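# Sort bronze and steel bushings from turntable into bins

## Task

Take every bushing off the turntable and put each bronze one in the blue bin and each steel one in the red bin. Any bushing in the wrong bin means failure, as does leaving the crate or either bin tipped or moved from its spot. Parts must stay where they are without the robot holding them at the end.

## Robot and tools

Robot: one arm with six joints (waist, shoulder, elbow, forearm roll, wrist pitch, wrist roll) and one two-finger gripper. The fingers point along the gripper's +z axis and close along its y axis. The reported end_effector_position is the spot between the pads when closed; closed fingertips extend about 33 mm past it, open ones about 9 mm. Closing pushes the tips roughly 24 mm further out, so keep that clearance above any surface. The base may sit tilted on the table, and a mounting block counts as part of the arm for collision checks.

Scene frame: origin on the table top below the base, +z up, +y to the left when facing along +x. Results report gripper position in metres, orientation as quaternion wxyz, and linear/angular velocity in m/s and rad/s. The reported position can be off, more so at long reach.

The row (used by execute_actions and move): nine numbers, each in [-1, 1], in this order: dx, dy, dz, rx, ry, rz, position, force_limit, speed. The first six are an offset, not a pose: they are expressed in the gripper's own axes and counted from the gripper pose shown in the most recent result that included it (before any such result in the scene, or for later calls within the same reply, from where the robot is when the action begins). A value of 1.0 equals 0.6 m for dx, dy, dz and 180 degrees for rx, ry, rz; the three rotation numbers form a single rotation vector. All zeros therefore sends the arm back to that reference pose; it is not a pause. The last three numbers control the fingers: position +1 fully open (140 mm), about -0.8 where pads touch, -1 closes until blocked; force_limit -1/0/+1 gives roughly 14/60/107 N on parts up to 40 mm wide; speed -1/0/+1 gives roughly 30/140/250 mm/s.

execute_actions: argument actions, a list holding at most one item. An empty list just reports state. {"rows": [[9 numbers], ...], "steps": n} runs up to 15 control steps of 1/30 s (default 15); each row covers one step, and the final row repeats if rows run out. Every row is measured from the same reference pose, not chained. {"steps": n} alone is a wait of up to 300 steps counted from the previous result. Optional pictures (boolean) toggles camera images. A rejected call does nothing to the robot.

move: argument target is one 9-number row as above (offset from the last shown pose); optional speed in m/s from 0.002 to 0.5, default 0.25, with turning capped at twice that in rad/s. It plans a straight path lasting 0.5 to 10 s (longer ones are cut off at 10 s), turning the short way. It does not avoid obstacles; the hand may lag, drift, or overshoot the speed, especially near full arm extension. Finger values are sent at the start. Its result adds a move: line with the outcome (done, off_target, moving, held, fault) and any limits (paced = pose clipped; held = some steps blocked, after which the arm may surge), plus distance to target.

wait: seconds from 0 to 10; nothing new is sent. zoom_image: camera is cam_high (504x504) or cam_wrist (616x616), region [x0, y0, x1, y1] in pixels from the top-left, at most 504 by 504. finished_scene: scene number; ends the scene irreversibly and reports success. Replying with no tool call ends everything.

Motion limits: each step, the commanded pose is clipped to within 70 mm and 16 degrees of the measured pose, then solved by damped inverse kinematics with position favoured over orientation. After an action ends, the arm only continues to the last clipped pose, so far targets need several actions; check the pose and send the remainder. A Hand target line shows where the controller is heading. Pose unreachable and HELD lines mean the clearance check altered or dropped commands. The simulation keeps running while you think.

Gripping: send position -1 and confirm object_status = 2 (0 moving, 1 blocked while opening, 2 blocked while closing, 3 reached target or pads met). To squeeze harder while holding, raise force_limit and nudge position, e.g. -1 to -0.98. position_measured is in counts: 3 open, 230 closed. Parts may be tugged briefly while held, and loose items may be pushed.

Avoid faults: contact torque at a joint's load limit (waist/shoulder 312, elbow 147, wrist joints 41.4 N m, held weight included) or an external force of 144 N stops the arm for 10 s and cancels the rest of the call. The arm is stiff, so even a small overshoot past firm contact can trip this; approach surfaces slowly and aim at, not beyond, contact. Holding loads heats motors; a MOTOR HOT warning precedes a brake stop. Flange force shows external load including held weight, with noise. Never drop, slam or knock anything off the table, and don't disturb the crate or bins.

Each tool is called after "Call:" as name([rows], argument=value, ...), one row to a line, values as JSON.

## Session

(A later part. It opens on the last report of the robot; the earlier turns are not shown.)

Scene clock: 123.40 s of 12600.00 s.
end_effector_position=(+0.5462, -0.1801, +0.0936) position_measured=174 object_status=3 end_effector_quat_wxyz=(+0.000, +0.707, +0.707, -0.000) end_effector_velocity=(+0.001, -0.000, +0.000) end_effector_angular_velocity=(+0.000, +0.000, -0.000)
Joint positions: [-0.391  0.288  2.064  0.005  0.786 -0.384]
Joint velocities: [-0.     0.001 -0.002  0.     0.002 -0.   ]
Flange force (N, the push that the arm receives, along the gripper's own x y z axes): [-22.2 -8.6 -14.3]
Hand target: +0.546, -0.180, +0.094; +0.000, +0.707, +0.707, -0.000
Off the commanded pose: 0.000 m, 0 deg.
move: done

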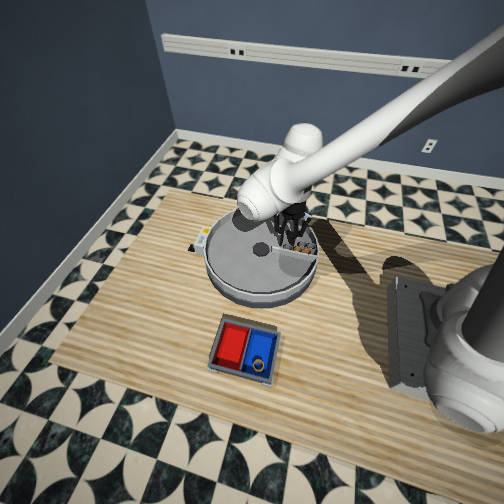

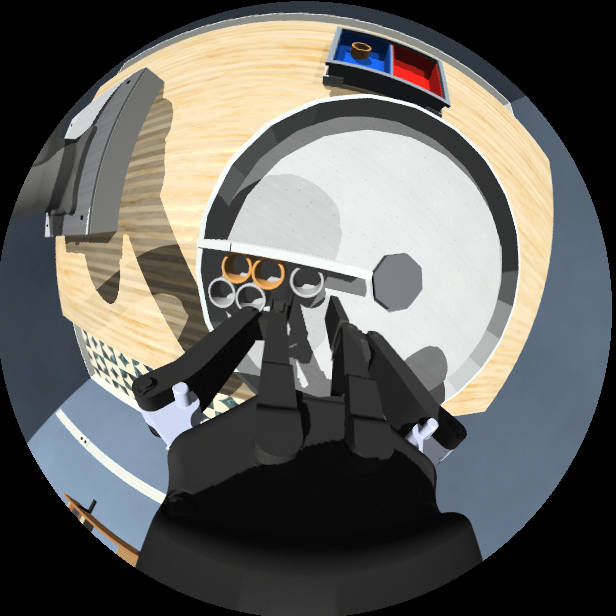

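Call:
execute_actions([
  {"rows":[[-0.0005,0,0,0,0,0,-0.27,-1,-0.3],[0,0,0,0,0,0,-0.27,-1,-0.3],[0.001,0,0,0,0,0,-0.27,-1,-0.3],[0.002,0,0,0,0,0,-0.27,-1,-0.3],[0.003,0,0,0,0,0,-0.27,-1,-0.3],[0.004,0,0,0,0,0,-0.27,-1,-0.3],[0.0048,0,0,0,0,0,-0.27,-1,-0.3],[0.0053,0,0,0,0,0,-0.27,-1,-0.3]],"steps":13},
])

Call:
zoom_image(camera="cam_wrist", region=[250,240,340,330])

Scene clock: 127.97 s of 12600.00 s.
end_effector_position=(+0.5462, -0.1771, +0.0935) position_measured=163 object_status=0 end_effector_quat_wxyz=(+0.000, +0.707, +0.707, -0.000) end_effector_velocity=(-0.001, +0.002, -0.000) end_effector_angular_velocity=(-0.001, +0.001, +0.001)
Joint positions: [-0.386  0.287  2.066  0.005  0.786 -0.379]
Joint velocities: [ 0.004 -0.001  0.002 -0.002  0.     0.004]
Flange force (N, the push that the arm receives, along the gripper's own x y z axes): [-6.9 1.3 0.6]
Hand target: +0.546, -0.177, +0.094; +0.000, +0.707, +0.707, -0.000
Off the commanded pose: 0.000 m, 0 deg.
Steps of this call (steps 1 to 124: nothing new was sent; steps 125 to 137: all 13 steps of this action). Readings (end_effector_position | what the end effector reports):
125: (+0.5462, -0.1802, +0.0935) | position_measured=174 object_status=0
126: (+0.5462, -0.1801, +0.0935) | position_measured=170 object_status=0
128: (+0.5462, -0.1801, +0.0935) | position_measured=163 object_status=0
132: (+0.5462, -0.1783, +0.0935) | position_measured=163 object_status=0
137: the state above

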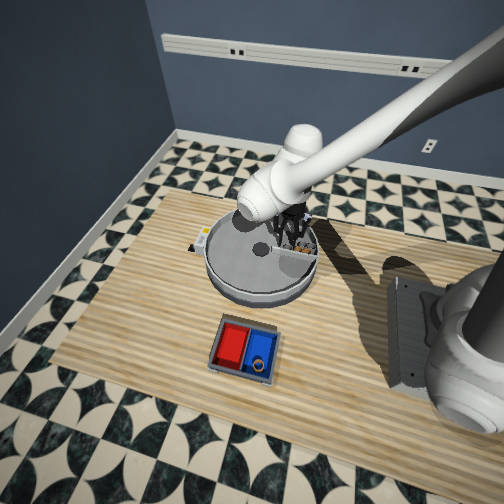

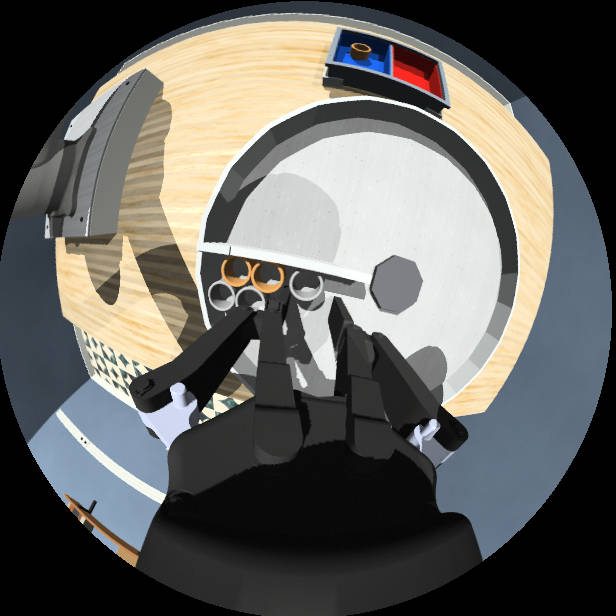

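Region (250, 240, 340, 330) of cam_wrist's 616x616 image, scaled by 5.600, with more detail than that image has.

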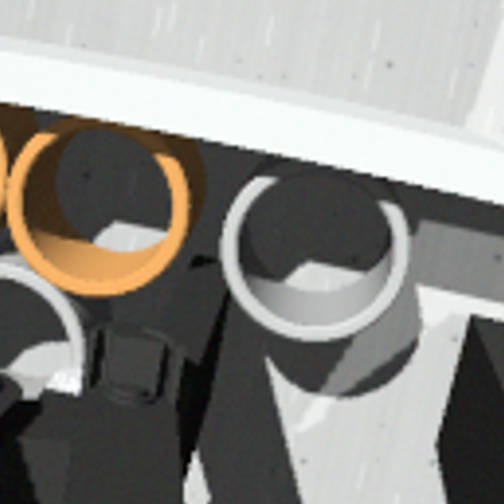

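Call:
execute_actions([
  {"rows":[[0,0,0,0,0,0,-0.36,-1,-1]],"steps":10},
], pictures=false)

Call:
move(target=[0.008,0,0,0,0,0,-0.36,-1,-1], speed=0.01)

Call:
zoom_image(camera="cam_wrist", region=[250,240,340,330])

Scene clock: 130.00 s of 12600.00 s.
end_effector_position=(+0.5462, -0.1770, +0.0936) position_measured=174 object_status=0 end_effector_quat_wxyz=(+0.000, +0.707, +0.707, -0.000) end_effector_velocity=(-0.001, -0.001, -0.000) end_effector_angular_velocity=(-0.000, +0.000, -0.002)
Joint positions: [-0.386  0.287  2.066  0.005  0.785 -0.378]
Joint velocities: [-0.002  0.     0.    -0.001  0.    -0.   ]
Flange force (N, the push that the arm receives, along the gripper's own x y z axes): [-4.1 -0.3 -3.7]
Hand target: +0.546, -0.177, +0.094; +0.000, +0.707, +0.707, -0.000
Off the commanded pose: 0.000 m, 0 deg.
Steps of this call (steps 1 to 51: nothing new was sent; steps 52 to 61: all 10 steps of this action). Readings (end_effector_position | what the end effector reports):
52: (+0.5462, -0.1769, +0.0936) | position_measured=163 object_status=0
53: (+0.5462, -0.1769, +0.0936) | position_measured=164 object_status=0
55: (+0.5462, -0.1769, +0.0936) | position_measured=167 object_status=0
59: (+0.5462, -0.1769, +0.0936) | position_measured=174 object_status=0
61: the state above

Scene clock: 130.93 s of 12600.00 s.
end_effector_position=(+0.5462, -0.1724, +0.0935) position_measured=174 object_status=3 end_effector_quat_wxyz=(+0.000, +0.707, +0.707, -0.000) end_effector_velocity=(-0.002, +0.002, -0.001) end_effector_angular_velocity=(+0.001, +0.002, +0.001)
Joint positions: [-0.379  0.285  2.069  0.005  0.785 -0.371]
Joint velocities: [ 0.002 -0.     0.003 -0.     0.     0.001]
Flange force (N, the push that the arm receives, along the gripper's own x y z axes): [-3.6 -3.4 -1.7]
Hand target: +0.546, -0.172, +0.094; +0.000, +0.707, +0.707, -0.000
Off the commanded pose: 0.000 m, 0 deg.
move: done

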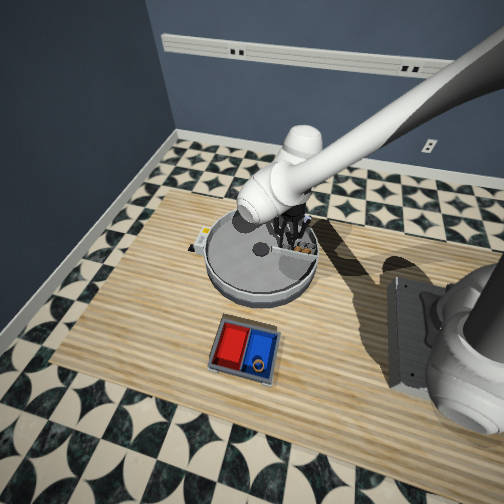

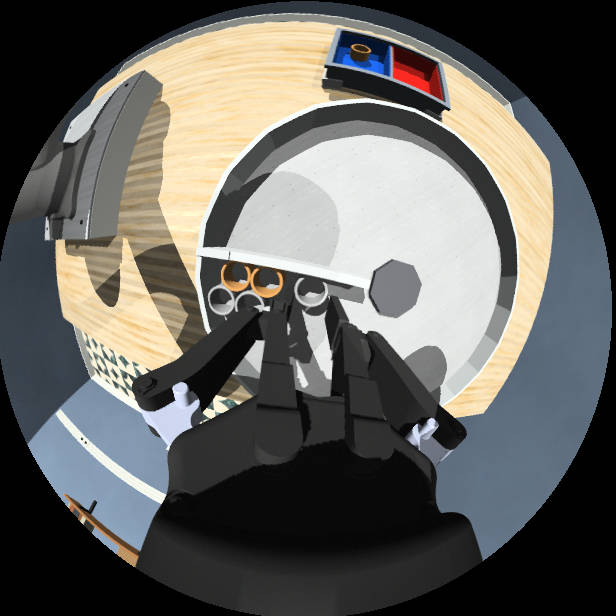

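Region (250, 240, 340, 330) of cam_wrist's 616x616 image, scaled by 5.600, with more detail than that image has.

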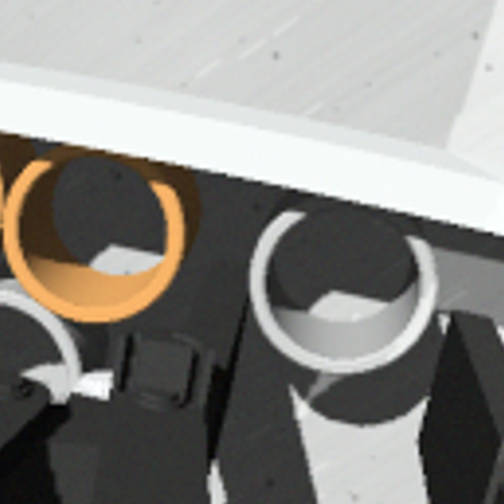

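Call:
execute_actions(actions=[])

Call:
zoom_image(camera="cam_wrist", region=[240,240,330,330])

Scene clock: 138.03 s of 12600.00 s.
end_effector_position=(+0.5462, -0.1723, +0.0935) position_measured=174 object_status=3 end_effector_quat_wxyz=(+0.000, +0.707, +0.707, -0.000) end_effector_velocity=(+0.000, -0.000, +0.000) end_effector_angular_velocity=(-0.000, -0.001, -0.001)
Joint positions: [-0.378  0.285  2.069  0.005  0.785 -0.371]
Joint velocities: [-0.001 -0.    -0.     0.    -0.001  0.001]
Flange force (N, the push that the arm receives, along the gripper's own x y z axes): [-5.5 -4.9 -3.1]
Hand target: +0.546, -0.172, +0.094; +0.000, +0.707, +0.707, -0.000
Off the commanded pose: 0.000 m, 0 deg.
Steps of this call (steps 1 to 213: nothing new was sent). Readings (end_effector_position | what the end effector reports):
1: (+0.5462, -0.1723, +0.0935) | position_measured=174 object_status=3
2: (+0.5462, -0.1723, +0.0935) | position_measured=174 object_status=3
4: (+0.5462, -0.1723, +0.0935) | position_measured=174 object_status=3
8: (+0.5462, -0.1723, +0.0935) | position_measured=174 object_status=3
213: the state above

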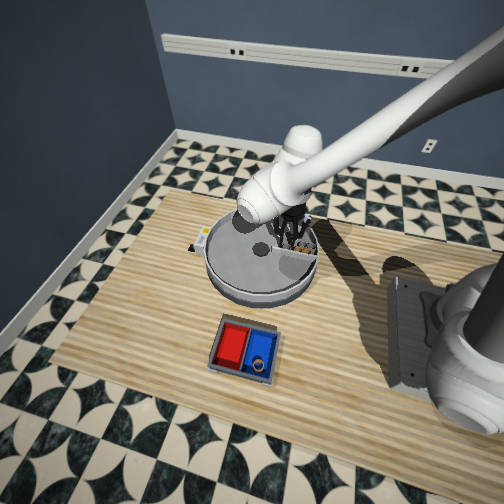

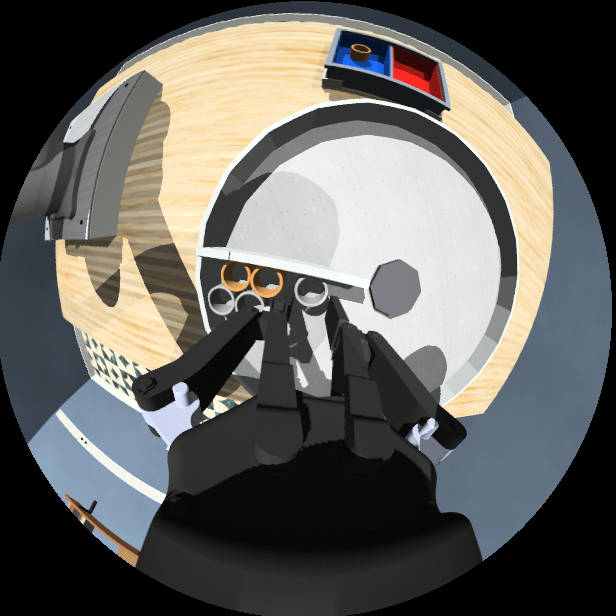

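Region (240, 240, 330, 330) of cam_wrist's 616x616 image, scaled by 5.600, with more detail than that image has.

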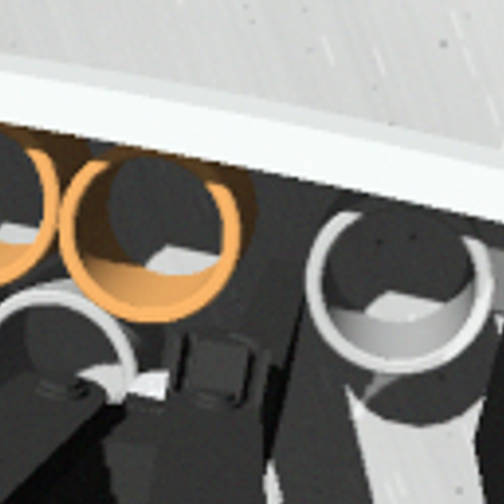

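Call:
move(target=[0.012,-0.0015,0,0,0,0,-0.36,-1,-1], speed=0.01)

Call:
zoom_image(camera="cam_wrist", region=[240,240,330,330])

Scene clock: 140.90 s of 12600.00 s.
end_effector_position=(+0.5453, -0.1651, +0.0936) position_measured=174 object_status=3 end_effector_quat_wxyz=(+0.000, +0.707, +0.707, -0.000) end_effector_velocity=(-0.001, +0.001, -0.000) end_effector_angular_velocity=(+0.001, +0.002, -0.001)
Joint positions: [-0.367  0.281  2.074  0.005  0.783 -0.36 ]
Joint velocities: [ 0.001 -0.     0.001 -0.     0.002  0.003]
Flange force (N, the push that the arm receives, along the gripper's own x y z axes): [-3.1 -1.8 -3.4]
Hand target: +0.545, -0.165, +0.094; +0.000, +0.707, +0.707, -0.000
Off the commanded pose: 0.000 m, 0 deg.
move: done

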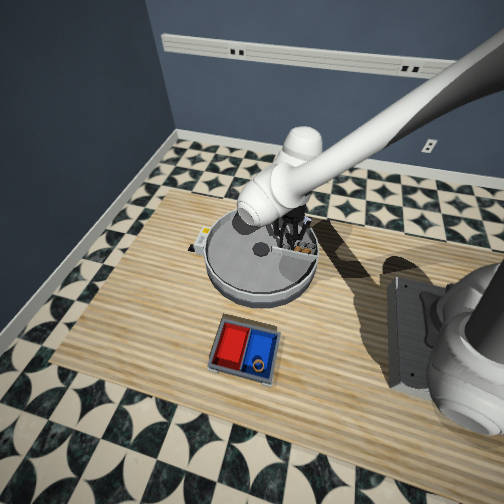

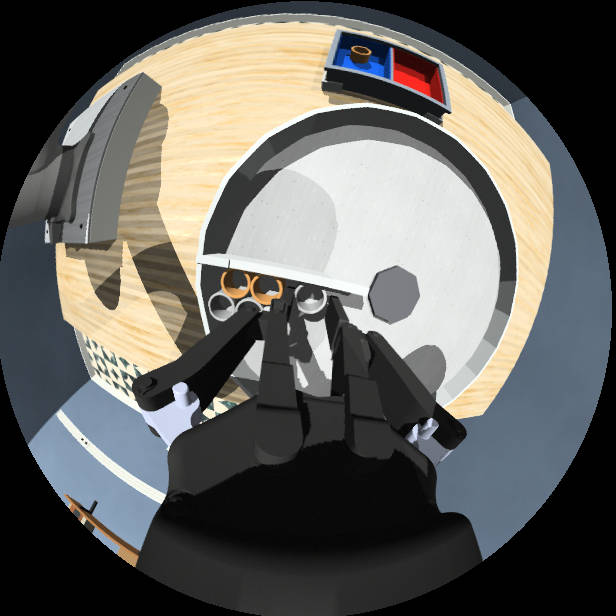

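Region (240, 240, 330, 330) of cam_wrist's 616x616 image, scaled by 5.600, with more detail than that image has.

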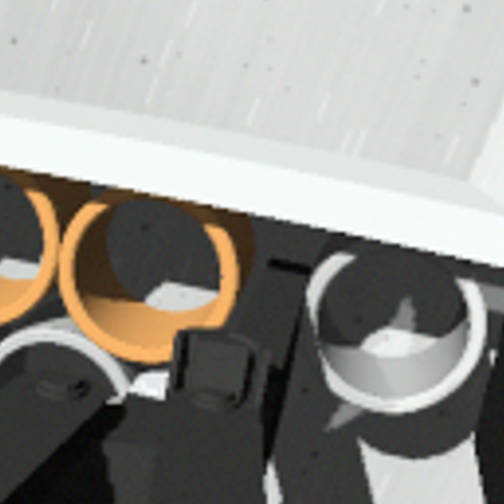

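Call:
execute_actions([
  {"rows":[[0.001,0,0,0,0,0,-0.36,-1,-1],[0.002,0,0,0,0,0,-0.36,-1,-1],[0.003,0,0,0,0,0,-0.36,-1,-1],[0.004,0,0,0,0,0,-0.36,-1,-1],[0.005,0,0,0,0,0,-0.36,-1,-1],[0.005,0,0,0,0,0,-0.36,-1,-1],[0.005,0,0,0,0,0,-0.36,-1,-1],[0.005,-0.001,0,0,0,0,-1,-0.3,-1]],"steps":15},
], pictures=false)

Call:
execute_actions([
  {"steps":10},
])

Scene clock: 143.97 s of 12600.00 s.
end_effector_position=(+0.5448, -0.1622, +0.0936) position_measured=183 object_status=0 end_effector_quat_wxyz=(+0.000, +0.707, +0.707, -0.000) end_effector_velocity=(-0.001, +0.001, -0.000) end_effector_angular_velocity=(+0.000, +0.001, -0.000)
Joint positions: [-0.363  0.279  2.077  0.005  0.782 -0.355]
Joint velocities: [ 0.    -0.001  0.002  0.     0.     0.   ]
Flange force (N, the push that the arm receives, along the gripper's own x y z axes): [-0.3 -2.5 -4.5]
Hand target: +0.545, -0.162, +0.094; +0.000, +0.707, +0.707, -0.000
Off the commanded pose: 0.000 m, 0 deg.
Steps of this call (steps 1 to 77: nothing new was sent; steps 78 to 92: all 15 steps of this action). Readings (end_effector_position | what the end effector reports):
78: (+0.5453, -0.1650, +0.0936) | position_measured=174 object_status=3
79: (+0.5453, -0.1649, +0.0936) | position_measured=174 object_status=3
81: (+0.5453, -0.1641, +0.0936) | position_measured=174 object_status=3
85: (+0.5453, -0.1626, +0.0936) | position_measured=174 object_status=0
92: the state above

Scene clock: 144.30 s of 12600.00 s.
end_effector_position=(+0.5448, -0.1622, +0.0936) position_measured=186 object_status=2 end_effector_quat_wxyz=(+0.000, +0.707, +0.707, -0.000) end_effector_velocity=(+0.000, +0.000, -0.000) end_effector_angular_velocity=(+0.000, -0.001, +0.001)
Joint positions: [-0.363  0.279  2.077  0.005  0.782 -0.355]
Joint velocities: [ 0.    -0.     0.     0.001 -0.    -0.001]
Flange force (N, the push that the arm receives, along the gripper's own x y z axes): [-4.9 -2.6 -13.0]
Hand target: +0.545, -0.162, +0.094; +0.000, +0.707, +0.707, -0.000
Off the commanded pose: 0.000 m, 0 deg.
Steps of this call (steps 1 to 10: nothing new was sent). Readings (end_effector_position | what the end effector reports):
1: (+0.5448, -0.1622, +0.0936) | position_measured=183 object_status=0
2: (+0.5448, -0.1622, +0.0936) | position_measured=183 object_status=0
4: (+0.5448, -0.1622, +0.0936) | position_measured=186 object_status=0
8: (+0.5448, -0.1622, +0.0936) | position_measured=186 object_status=2
10: the state above

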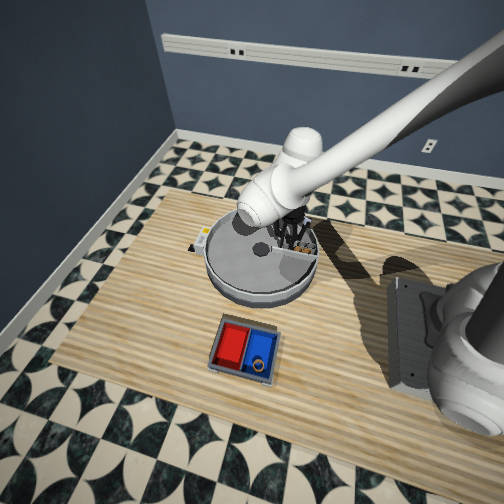

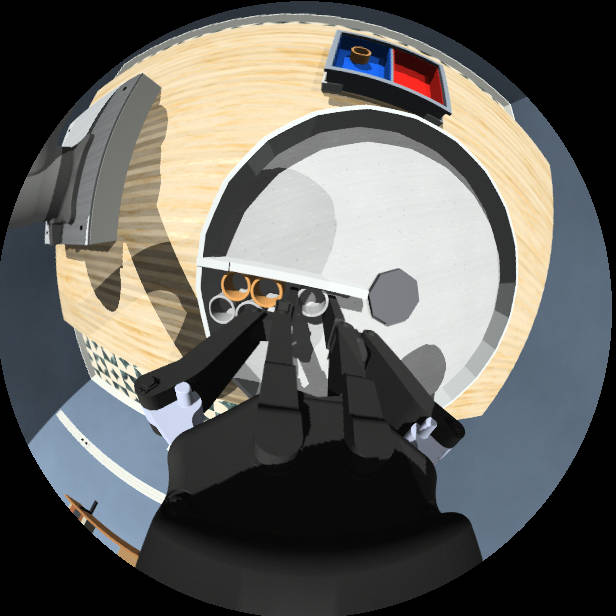

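Call:
move(target=[-0.003,0,-0.098,0,0,0,-1,-0.3,-1], speed=0.2)

Call:
move(target=[0.698,0.127,0,0,0,0,-1,-0.3,-1], speed=0.4)

Scene clock: 146.17 s of 12600.00 s.
end_effector_position=(+0.5448, -0.1640, +0.1524) position_measured=186 object_status=2 end_effector_quat_wxyz=(+0.000, +0.707, +0.707, -0.000) end_effector_velocity=(+0.002, -0.001, +0.002) end_effector_angular_velocity=(-0.001, -0.004, +0.000)
Joint positions: [-0.366  0.209  2.032  0.004  0.898 -0.358]
Joint velocities: [ 0.    -0.001 -0.003  0.     0.001 -0.   ]
Flange force (N, the push that the arm receives, along the gripper's own x y z axes): [-4.1 2.9 2.8]
Hand target: +0.545, -0.164, +0.152; +0.000, +0.707, +0.707, -0.000
Off the commanded pose: 0.000 m, 0 deg.
move: done

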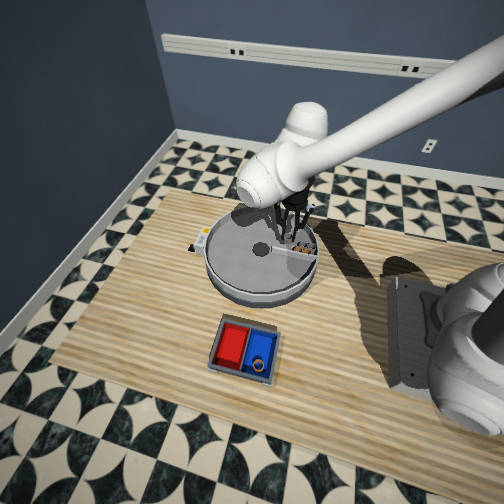

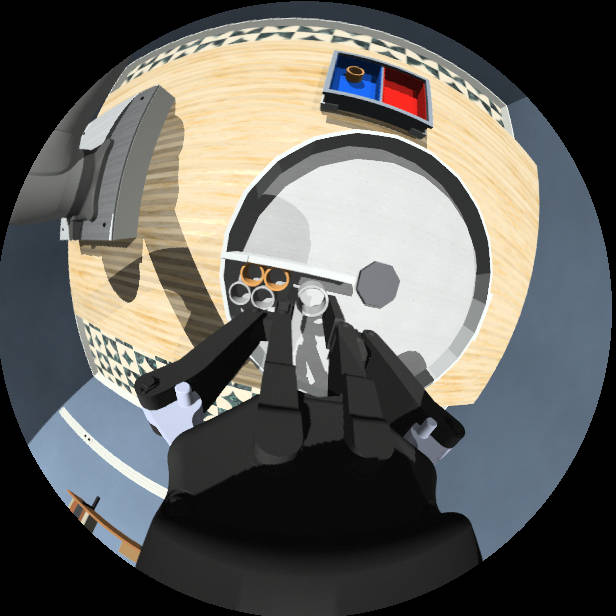

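Scene clock: 147.87 s of 12600.00 s.
end_effector_position=(+0.6220, +0.2554, +0.1528) position_measured=186 object_status=2 end_effector_quat_wxyz=(-0.000, +0.707, +0.707, +0.001) end_effector_velocity=(+0.001, +0.002, -0.000) end_effector_angular_velocity=(+0.001, -0.001, -0.001)
Joint positions: [0.327 0.348 1.835 0.002 0.952 0.337]
Joint velocities: [ 0.002  0.002 -0.002  0.    -0.     0.002]
Flange force (N, the push that the arm receives, along the gripper's own x y z axes): [-5.7 4.6 1.5]
Hand target: +0.622, +0.256, +0.153; -0.000, +0.707, +0.707, +0.001
Off the commanded pose: 0.001 m, 0 deg.
move: done; limits=paced

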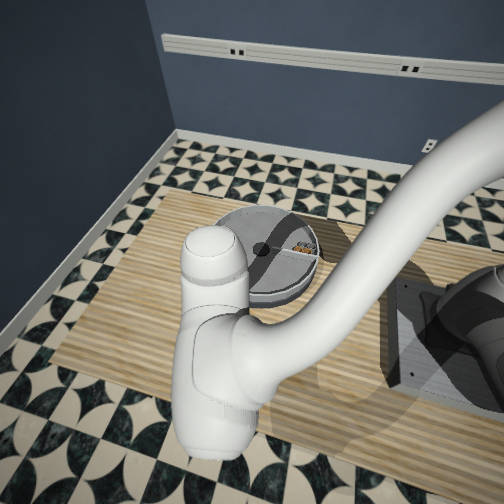

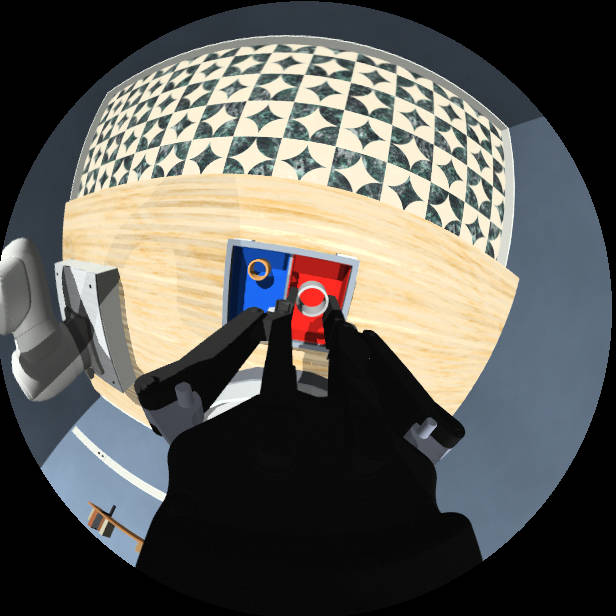

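Descend to 0.066 then 0.048.

Call:
move(target=[0,-0.0015,0.145,0,0,0,-1,-0.3,-1], speed=0.1)

Call:
move(target=[0,0,0.029,0,0,0,-1,-0.3,-1], speed=0.02)

Scene clock: 149.87 s of 12600.00 s.
end_effector_position=(+0.6210, +0.2556, +0.0659) position_measured=186 object_status=2 end_effector_quat_wxyz=(-0.000, +0.707, +0.707, +0.001) end_effector_velocity=(-0.001, -0.000, -0.002) end_effector_angular_velocity=(-0.002, +0.003, +0.002)
Joint positions: [0.328 0.441 1.893 0.003 0.802 0.337]
Joint velocities: [ 0.     0.002  0.002 -0.001 -0.001 -0.001]
Flange force (N, the push that the arm receives, along the gripper's own x y z axes): [-2.1 -1.4 -2.7]
Hand target: +0.621, +0.256, +0.066; -0.000, +0.707, +0.707, +0.001
Off the commanded pose: 0.000 m, 0 deg.
move: done

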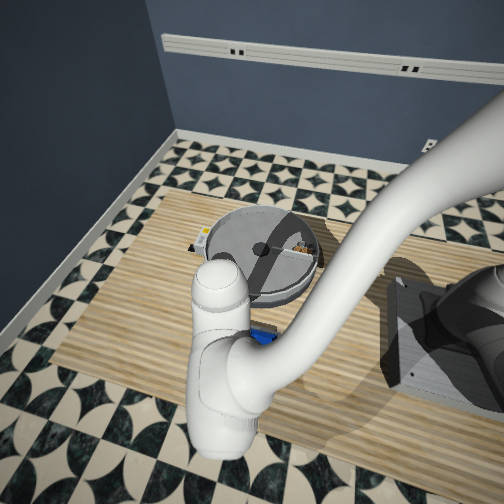

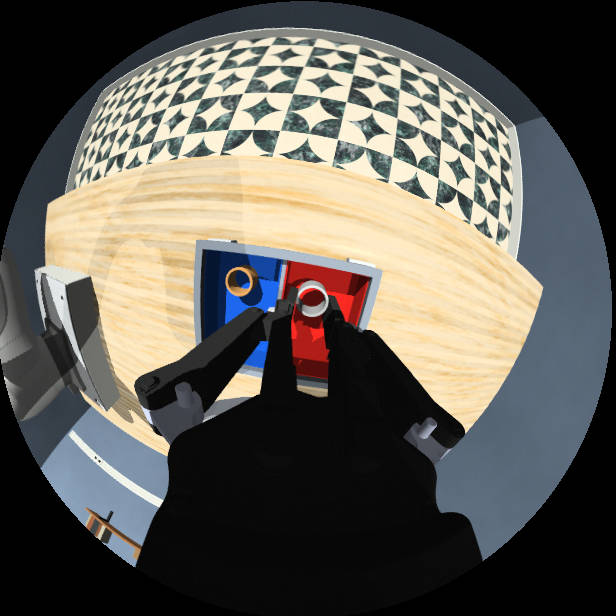

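Scene clock: 151.00 s of 12600.00 s.
end_effector_position=(+0.6210, +0.2556, +0.0486) position_measured=186 object_status=2 end_effector_quat_wxyz=(-0.000, +0.707, +0.707, +0.001) end_effector_velocity=(-0.000, -0.000, -0.001) end_effector_angular_velocity=(-0.000, +0.001, -0.000)
Joint positions: [0.328 0.462 1.901 0.003 0.772 0.337]
Joint velocities: [-0.     0.001  0.001 -0.    -0.002  0.   ]
Flange force (N, the push that the arm receives, along the gripper's own x y z axes): [-1.9 5.8 0.7]
Hand target: +0.621, +0.256, +0.048; -0.000, +0.707, +0.707, +0.001
Off the commanded pose: 0.000 m, 0 deg.
move: done

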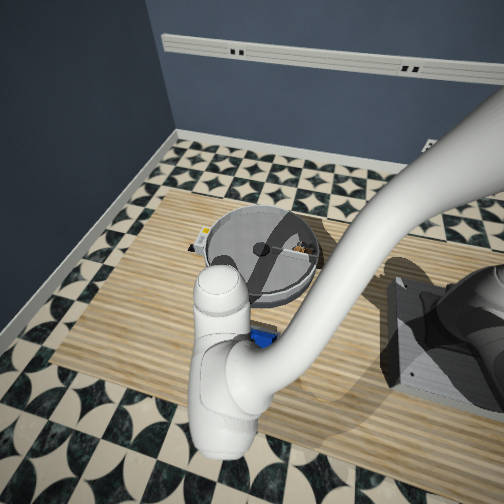

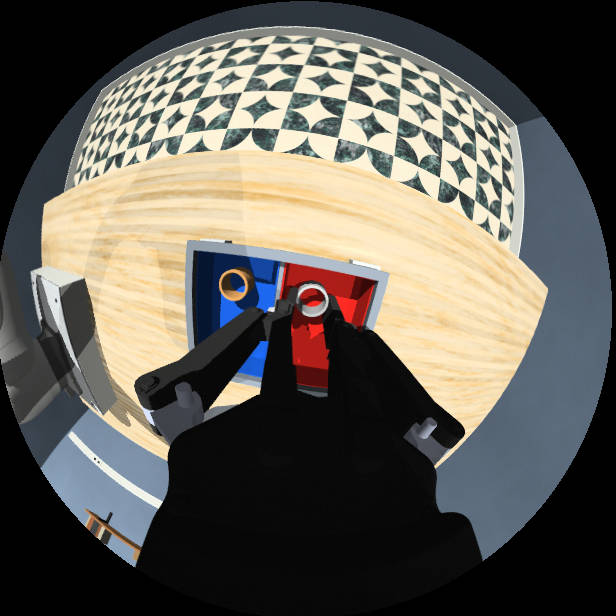

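Call:
execute_actions([
  {"rows":[[0,0,0.002,0,0,0,-1,-0.3,-1],[0,0,0.002,0,0,0,-1,-0.3,-1],[0,0,0.002,0,0,0,-1,-0.3,-1],[0,0,0.002,0,0,0,-0.34,-0.3,-0.5]],"steps":12},
], pictures=false)

Call:
move(target=[0,0,-0.17,0,0,0,-0.34,-0.3,-0.5], speed=0.2)

Call:
move(target=[-0.776,-0.2,0,0,0,0,-0.2,-1,0], speed=0.4)

Call:
zoom_image(camera="cam_wrist", region=[200,200,380,380])

Scene clock: 154.33 s of 12600.00 s.
end_effector_position=(+0.6210, +0.2556, +0.0474) position_measured=172 object_status=0 end_effector_quat_wxyz=(-0.000, +0.707, +0.707, +0.001) end_effector_velocity=(+0.001, -0.000, -0.000) end_effector_angular_velocity=(-0.000, -0.001, +0.000)
Joint positions: [0.328 0.463 1.902 0.003 0.77  0.337]
Joint velocities: [-0.     0.    -0.    -0.001 -0.001  0.   ]
Flange force (N, the push that the arm receives, along the gripper's own x y z axes): [-6.2 2.3 -2.4]
Hand target: +0.621, +0.256, +0.047; -0.000, +0.707, +0.707, +0.001
Off the commanded pose: 0.000 m, 0 deg.
Steps of this call (steps 1 to 88: nothing new was sent; steps 89 to 100: all 12 steps of this action). Readings (end_effector_position | what the end effector reports):
89: (+0.6210, +0.2556, +0.0484) | position_measured=186 object_status=2
90: (+0.6210, +0.2557, +0.0482) | position_measured=186 object_status=2
92: (+0.6210, +0.2556, +0.0477) | position_measured=186 object_status=0
96: (+0.6210, +0.2556, +0.0475) | position_measured=172 object_status=0
100: the state above

Scene clock: 155.57 s of 12600.00 s.
end_effector_position=(+0.6211, +0.2554, +0.1494) position_measured=172 object_status=3 end_effector_quat_wxyz=(-0.000, +0.707, +0.707, +0.001) end_effector_velocity=(-0.000, +0.000, +0.001) end_effector_angular_velocity=(+0.001, +0.000, -0.001)
Joint positions: [0.327 0.351 1.839 0.002 0.946 0.337]
Joint velocities: [ 0.    -0.001 -0.     0.001  0.002  0.001]
Flange force (N, the push that the arm receives, along the gripper's own x y z axes): [-6.4 -2.6 -3.8]
Hand target: +0.621, +0.255, +0.150; -0.000, +0.707, +0.707, +0.001
Off the commanded pose: 0.000 m, 0 deg.
move: done

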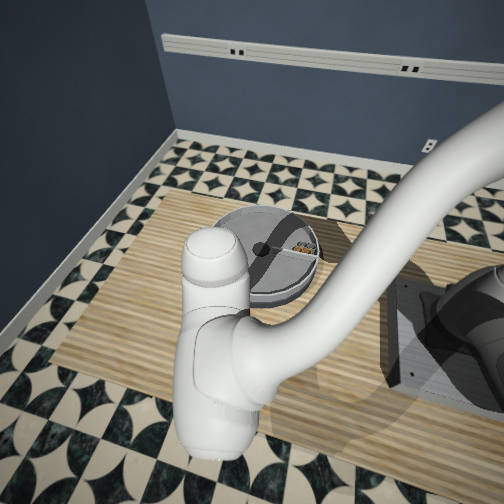

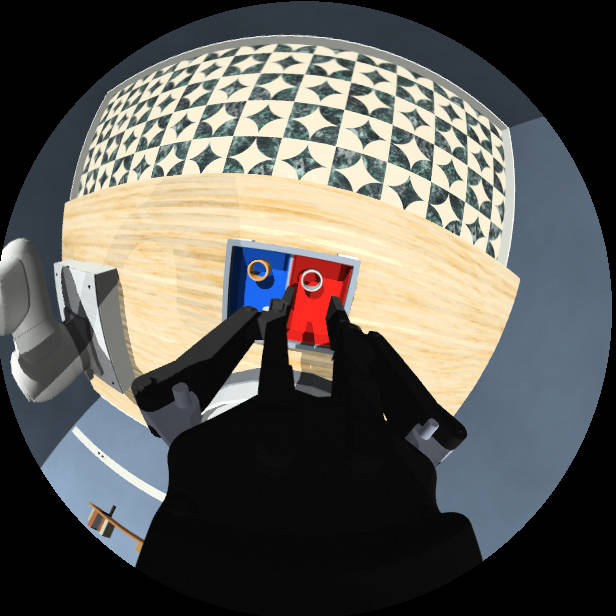

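Scene clock: 157.43 s of 12600.00 s.
end_effector_position=(+0.4998, -0.2108, +0.1489) position_measured=154 object_status=3 end_effector_quat_wxyz=(+0.000, +0.707, +0.707, -0.000) end_effector_velocity=(-0.001, -0.001, -0.000) end_effector_angular_velocity=(+0.001, +0.002, +0.000)
Joint positions: [-0.476  0.175  2.083  0.005  0.88  -0.468]
Joint velocities: [-0.003  0.001 -0.     0.     0.002 -0.004]
Flange force (N, the push that the arm receives, along the gripper's own x y z axes): [-4.2 -6.7 -4.2]
Hand target: +0.500, -0.211, +0.149; +0.000, +0.707, +0.707, -0.000
Off the commanded pose: 0.001 m, 0 deg.
move: done; limits=paced

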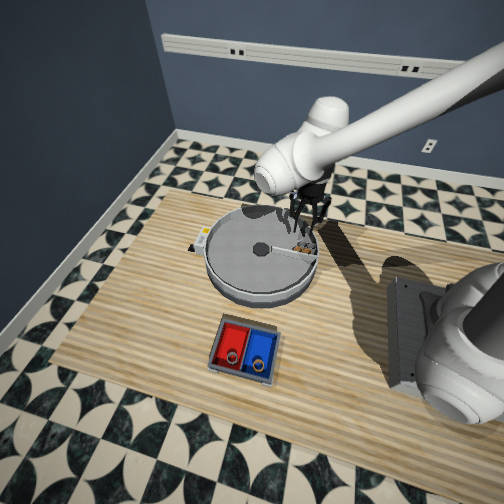

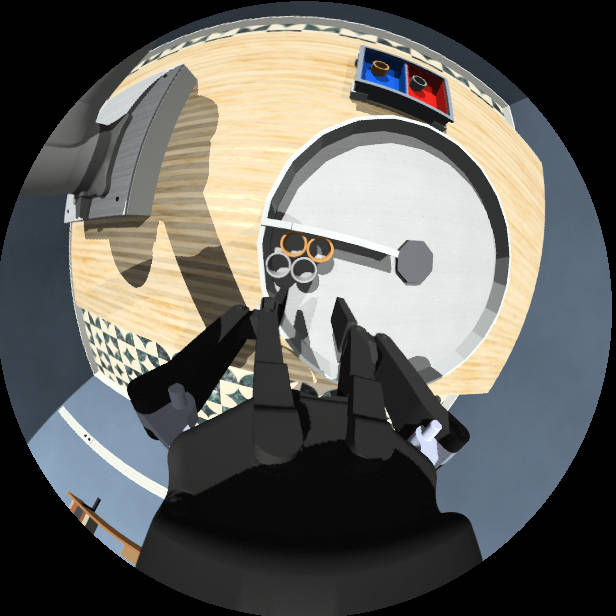

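Region (200, 200, 380, 380) of cam_wrist's 616x616 image, scaled by 2.800, with more detail than that image has.

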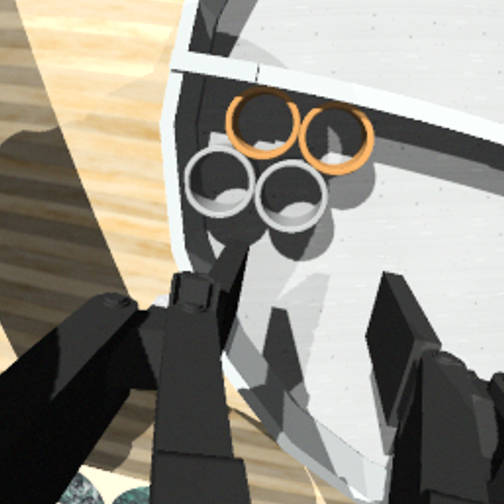

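Call:
move(target=[0,-0.002,0.05,0,0,0,-0.2,-1,0], speed=0.1)

Call:
zoom_image(camera="cam_wrist", region=[230,230,350,350])

Scene clock: 161.17 s of 12600.00 s.
end_effector_position=(+0.4986, -0.2108, +0.1190) position_measured=154 object_status=3 end_effector_quat_wxyz=(+0.000, +0.707, +0.707, -0.000) end_effector_velocity=(+0.000, -0.000, -0.002) end_effector_angular_velocity=(-0.000, -0.002, -0.000)
Joint positions: [-0.477  0.211  2.109  0.005  0.819 -0.469]
Joint velocities: [ 0.     0.002  0.001  0.    -0.005 -0.   ]
Flange force (N, the push that the arm receives, along the gripper's own x y z axes): [-0.8 -7.1 -8.0]
Hand target: +0.499, -0.211, +0.119; +0.000, +0.707, +0.707, -0.000
Off the commanded pose: 0.000 m, 0 deg.
move: done

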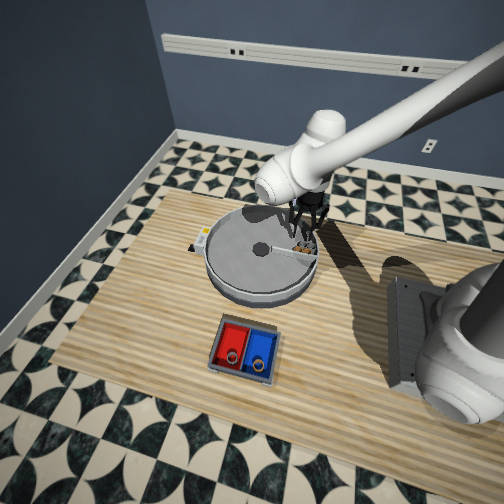

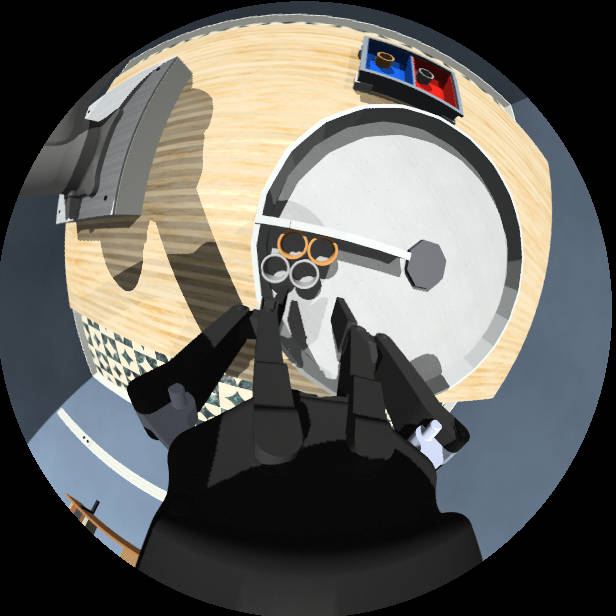

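Region (230, 230, 350, 350) of cam_wrist's 616x616 image, scaled by 4.200, with more detail than that image has.

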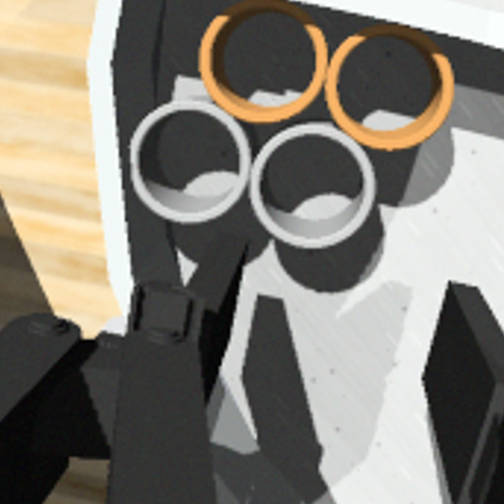

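Call:
move(target=[0.009,0,0.02,0,0,0,-0.2,-1,0], speed=0.04)

Call:
move(target=[0,0,0.022,0,0,0,-0.2,-1,0], speed=0.02)

Call:
zoom_image(camera="cam_wrist", region=[230,230,350,350])

Scene clock: 164.57 s of 12600.00 s.
end_effector_position=(+0.4987, -0.2054, +0.1071) position_measured=154 object_status=3 end_effector_quat_wxyz=(+0.000, +0.707, +0.707, -0.000) end_effector_velocity=(-0.001, +0.001, -0.002) end_effector_angular_velocity=(+0.001, +0.002, -0.001)
Joint positions: [-0.468  0.223  2.121  0.005  0.794 -0.46 ]
Joint velocities: [ 0.001  0.001  0.003  0.    -0.001  0.002]
Flange force (N, the push that the arm receives, along the gripper's own x y z axes): [-4.6 3.0 -1.3]
Hand target: +0.499, -0.205, +0.107; +0.000, +0.707, +0.707, -0.000
Off the commanded pose: 0.000 m, 0 deg.
move: done

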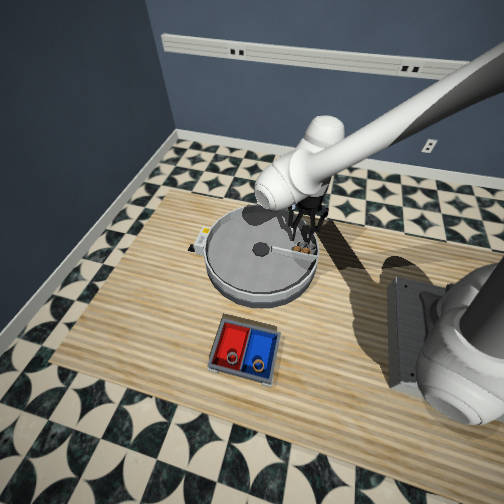

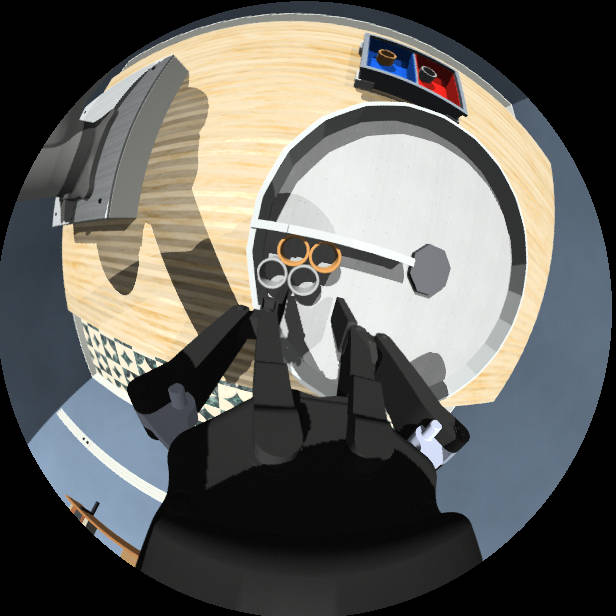

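Scene clock: 165.50 s of 12600.00 s.
end_effector_position=(+0.4986, -0.2054, +0.0940) position_measured=154 object_status=3 end_effector_quat_wxyz=(+0.000, +0.707, +0.707, -0.000) end_effector_velocity=(-0.001, +0.001, -0.002) end_effector_angular_velocity=(+0.001, +0.002, -0.000)
Joint positions: [-0.468  0.241  2.131  0.005  0.767 -0.46 ]
Joint velocities: [ 0.     0.002  0.002  0.001 -0.002  0.   ]
Flange force (N, the push that the arm receives, along the gripper's own x y z axes): [-7.1 -1.2 1.8]
Hand target: +0.499, -0.205, +0.094; +0.000, +0.707, +0.707, -0.000
Off the commanded pose: 0.000 m, 0 deg.
move: done

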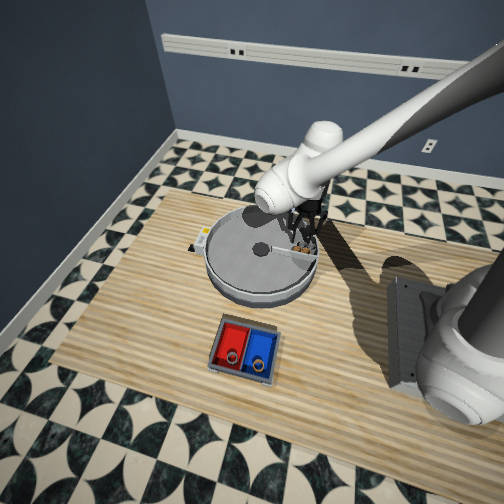

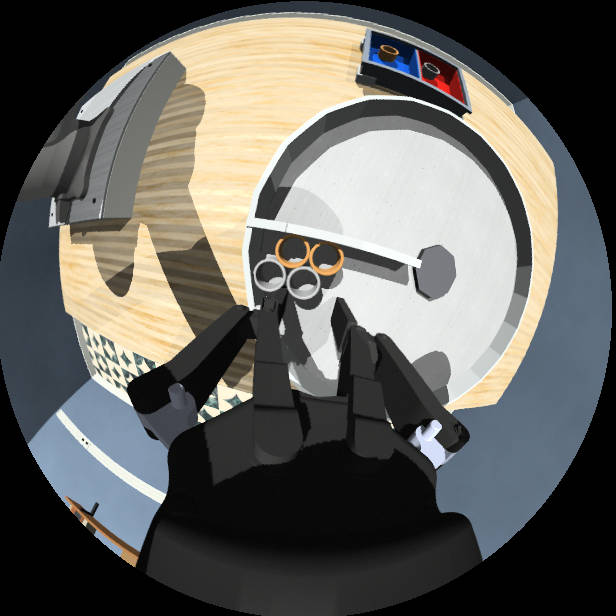

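Region (230, 230, 350, 350) of cam_wrist's 616x616 image, scaled by 4.200, with more detail than that image has.

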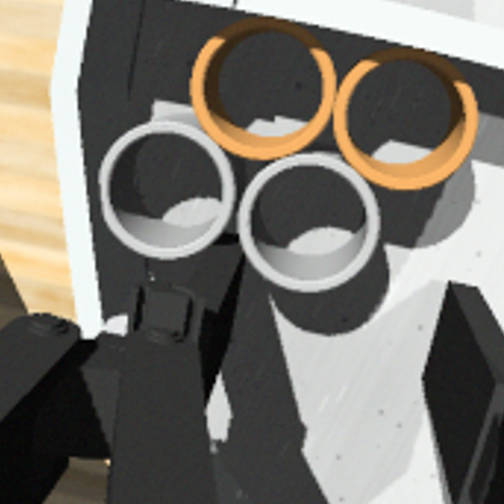

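Call:
execute_actions([
  {"rows":[[0,0,0,0,0,0,-0.36,-1,-1]],"steps":15},
])

Call:
zoom_image(camera="cam_wrist", region=[230,230,350,350])

Scene clock: 167.70 s of 12600.00 s.
end_effector_position=(+0.4986, -0.2054, +0.0939) position_measured=174 object_status=0 end_effector_quat_wxyz=(+0.000, +0.707, +0.707, -0.000) end_effector_velocity=(+0.001, -0.000, +0.001) end_effector_angular_velocity=(-0.000, -0.002, -0.001)
Joint positions: [-0.468  0.241  2.131  0.005  0.767 -0.46 ]
Joint velocities: [ 0.    -0.001 -0.001  0.001 -0.     0.   ]
Flange force (N, the push that the arm receives, along the gripper's own x y z axes): [-1.3 -7.7 -6.8]
Hand target: +0.499, -0.205, +0.094; +0.000, +0.707, +0.707, -0.000
Off the commanded pose: 0.000 m, 0 deg.
Steps of this call (steps 1 to 51: nothing new was sent; steps 52 to 66: all 15 steps of this action). Readings (end_effector_position | what the end effector reports):
52: (+0.4986, -0.2054, +0.0939) | position_measured=154 object_status=0
53: (+0.4986, -0.2054, +0.0939) | position_measured=155 object_status=0
55: (+0.4986, -0.2054, +0.0939) | position_measured=158 object_status=0
59: (+0.4986, -0.2054, +0.0939) | position_measured=165 object_status=0
66: the state above

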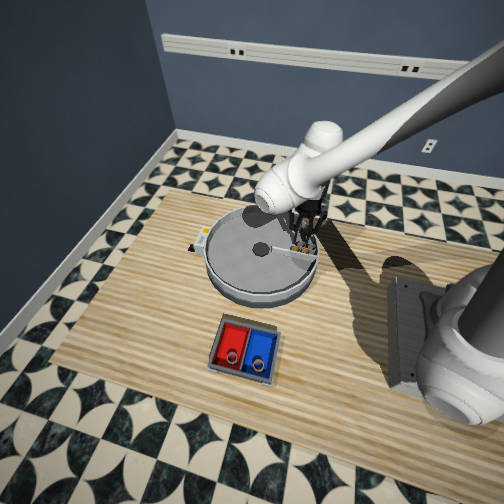

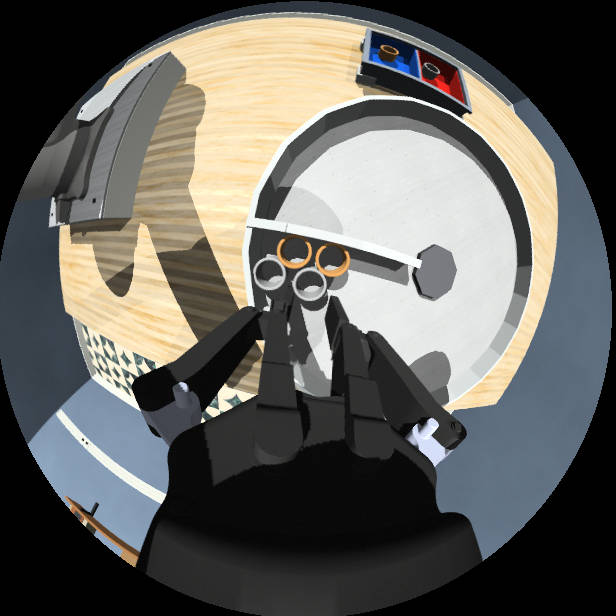

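Region (230, 230, 350, 350) of cam_wrist's 616x616 image, scaled by 4.200, with more detail than that image has.

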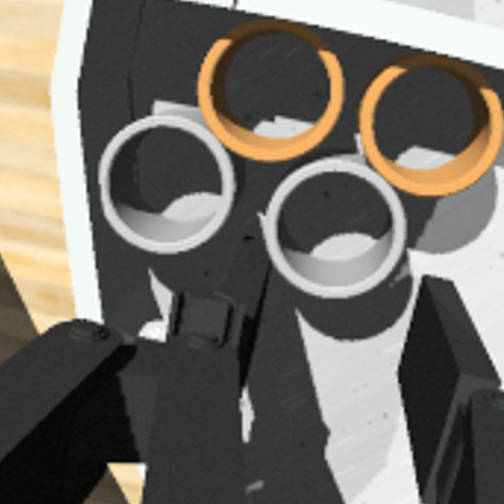

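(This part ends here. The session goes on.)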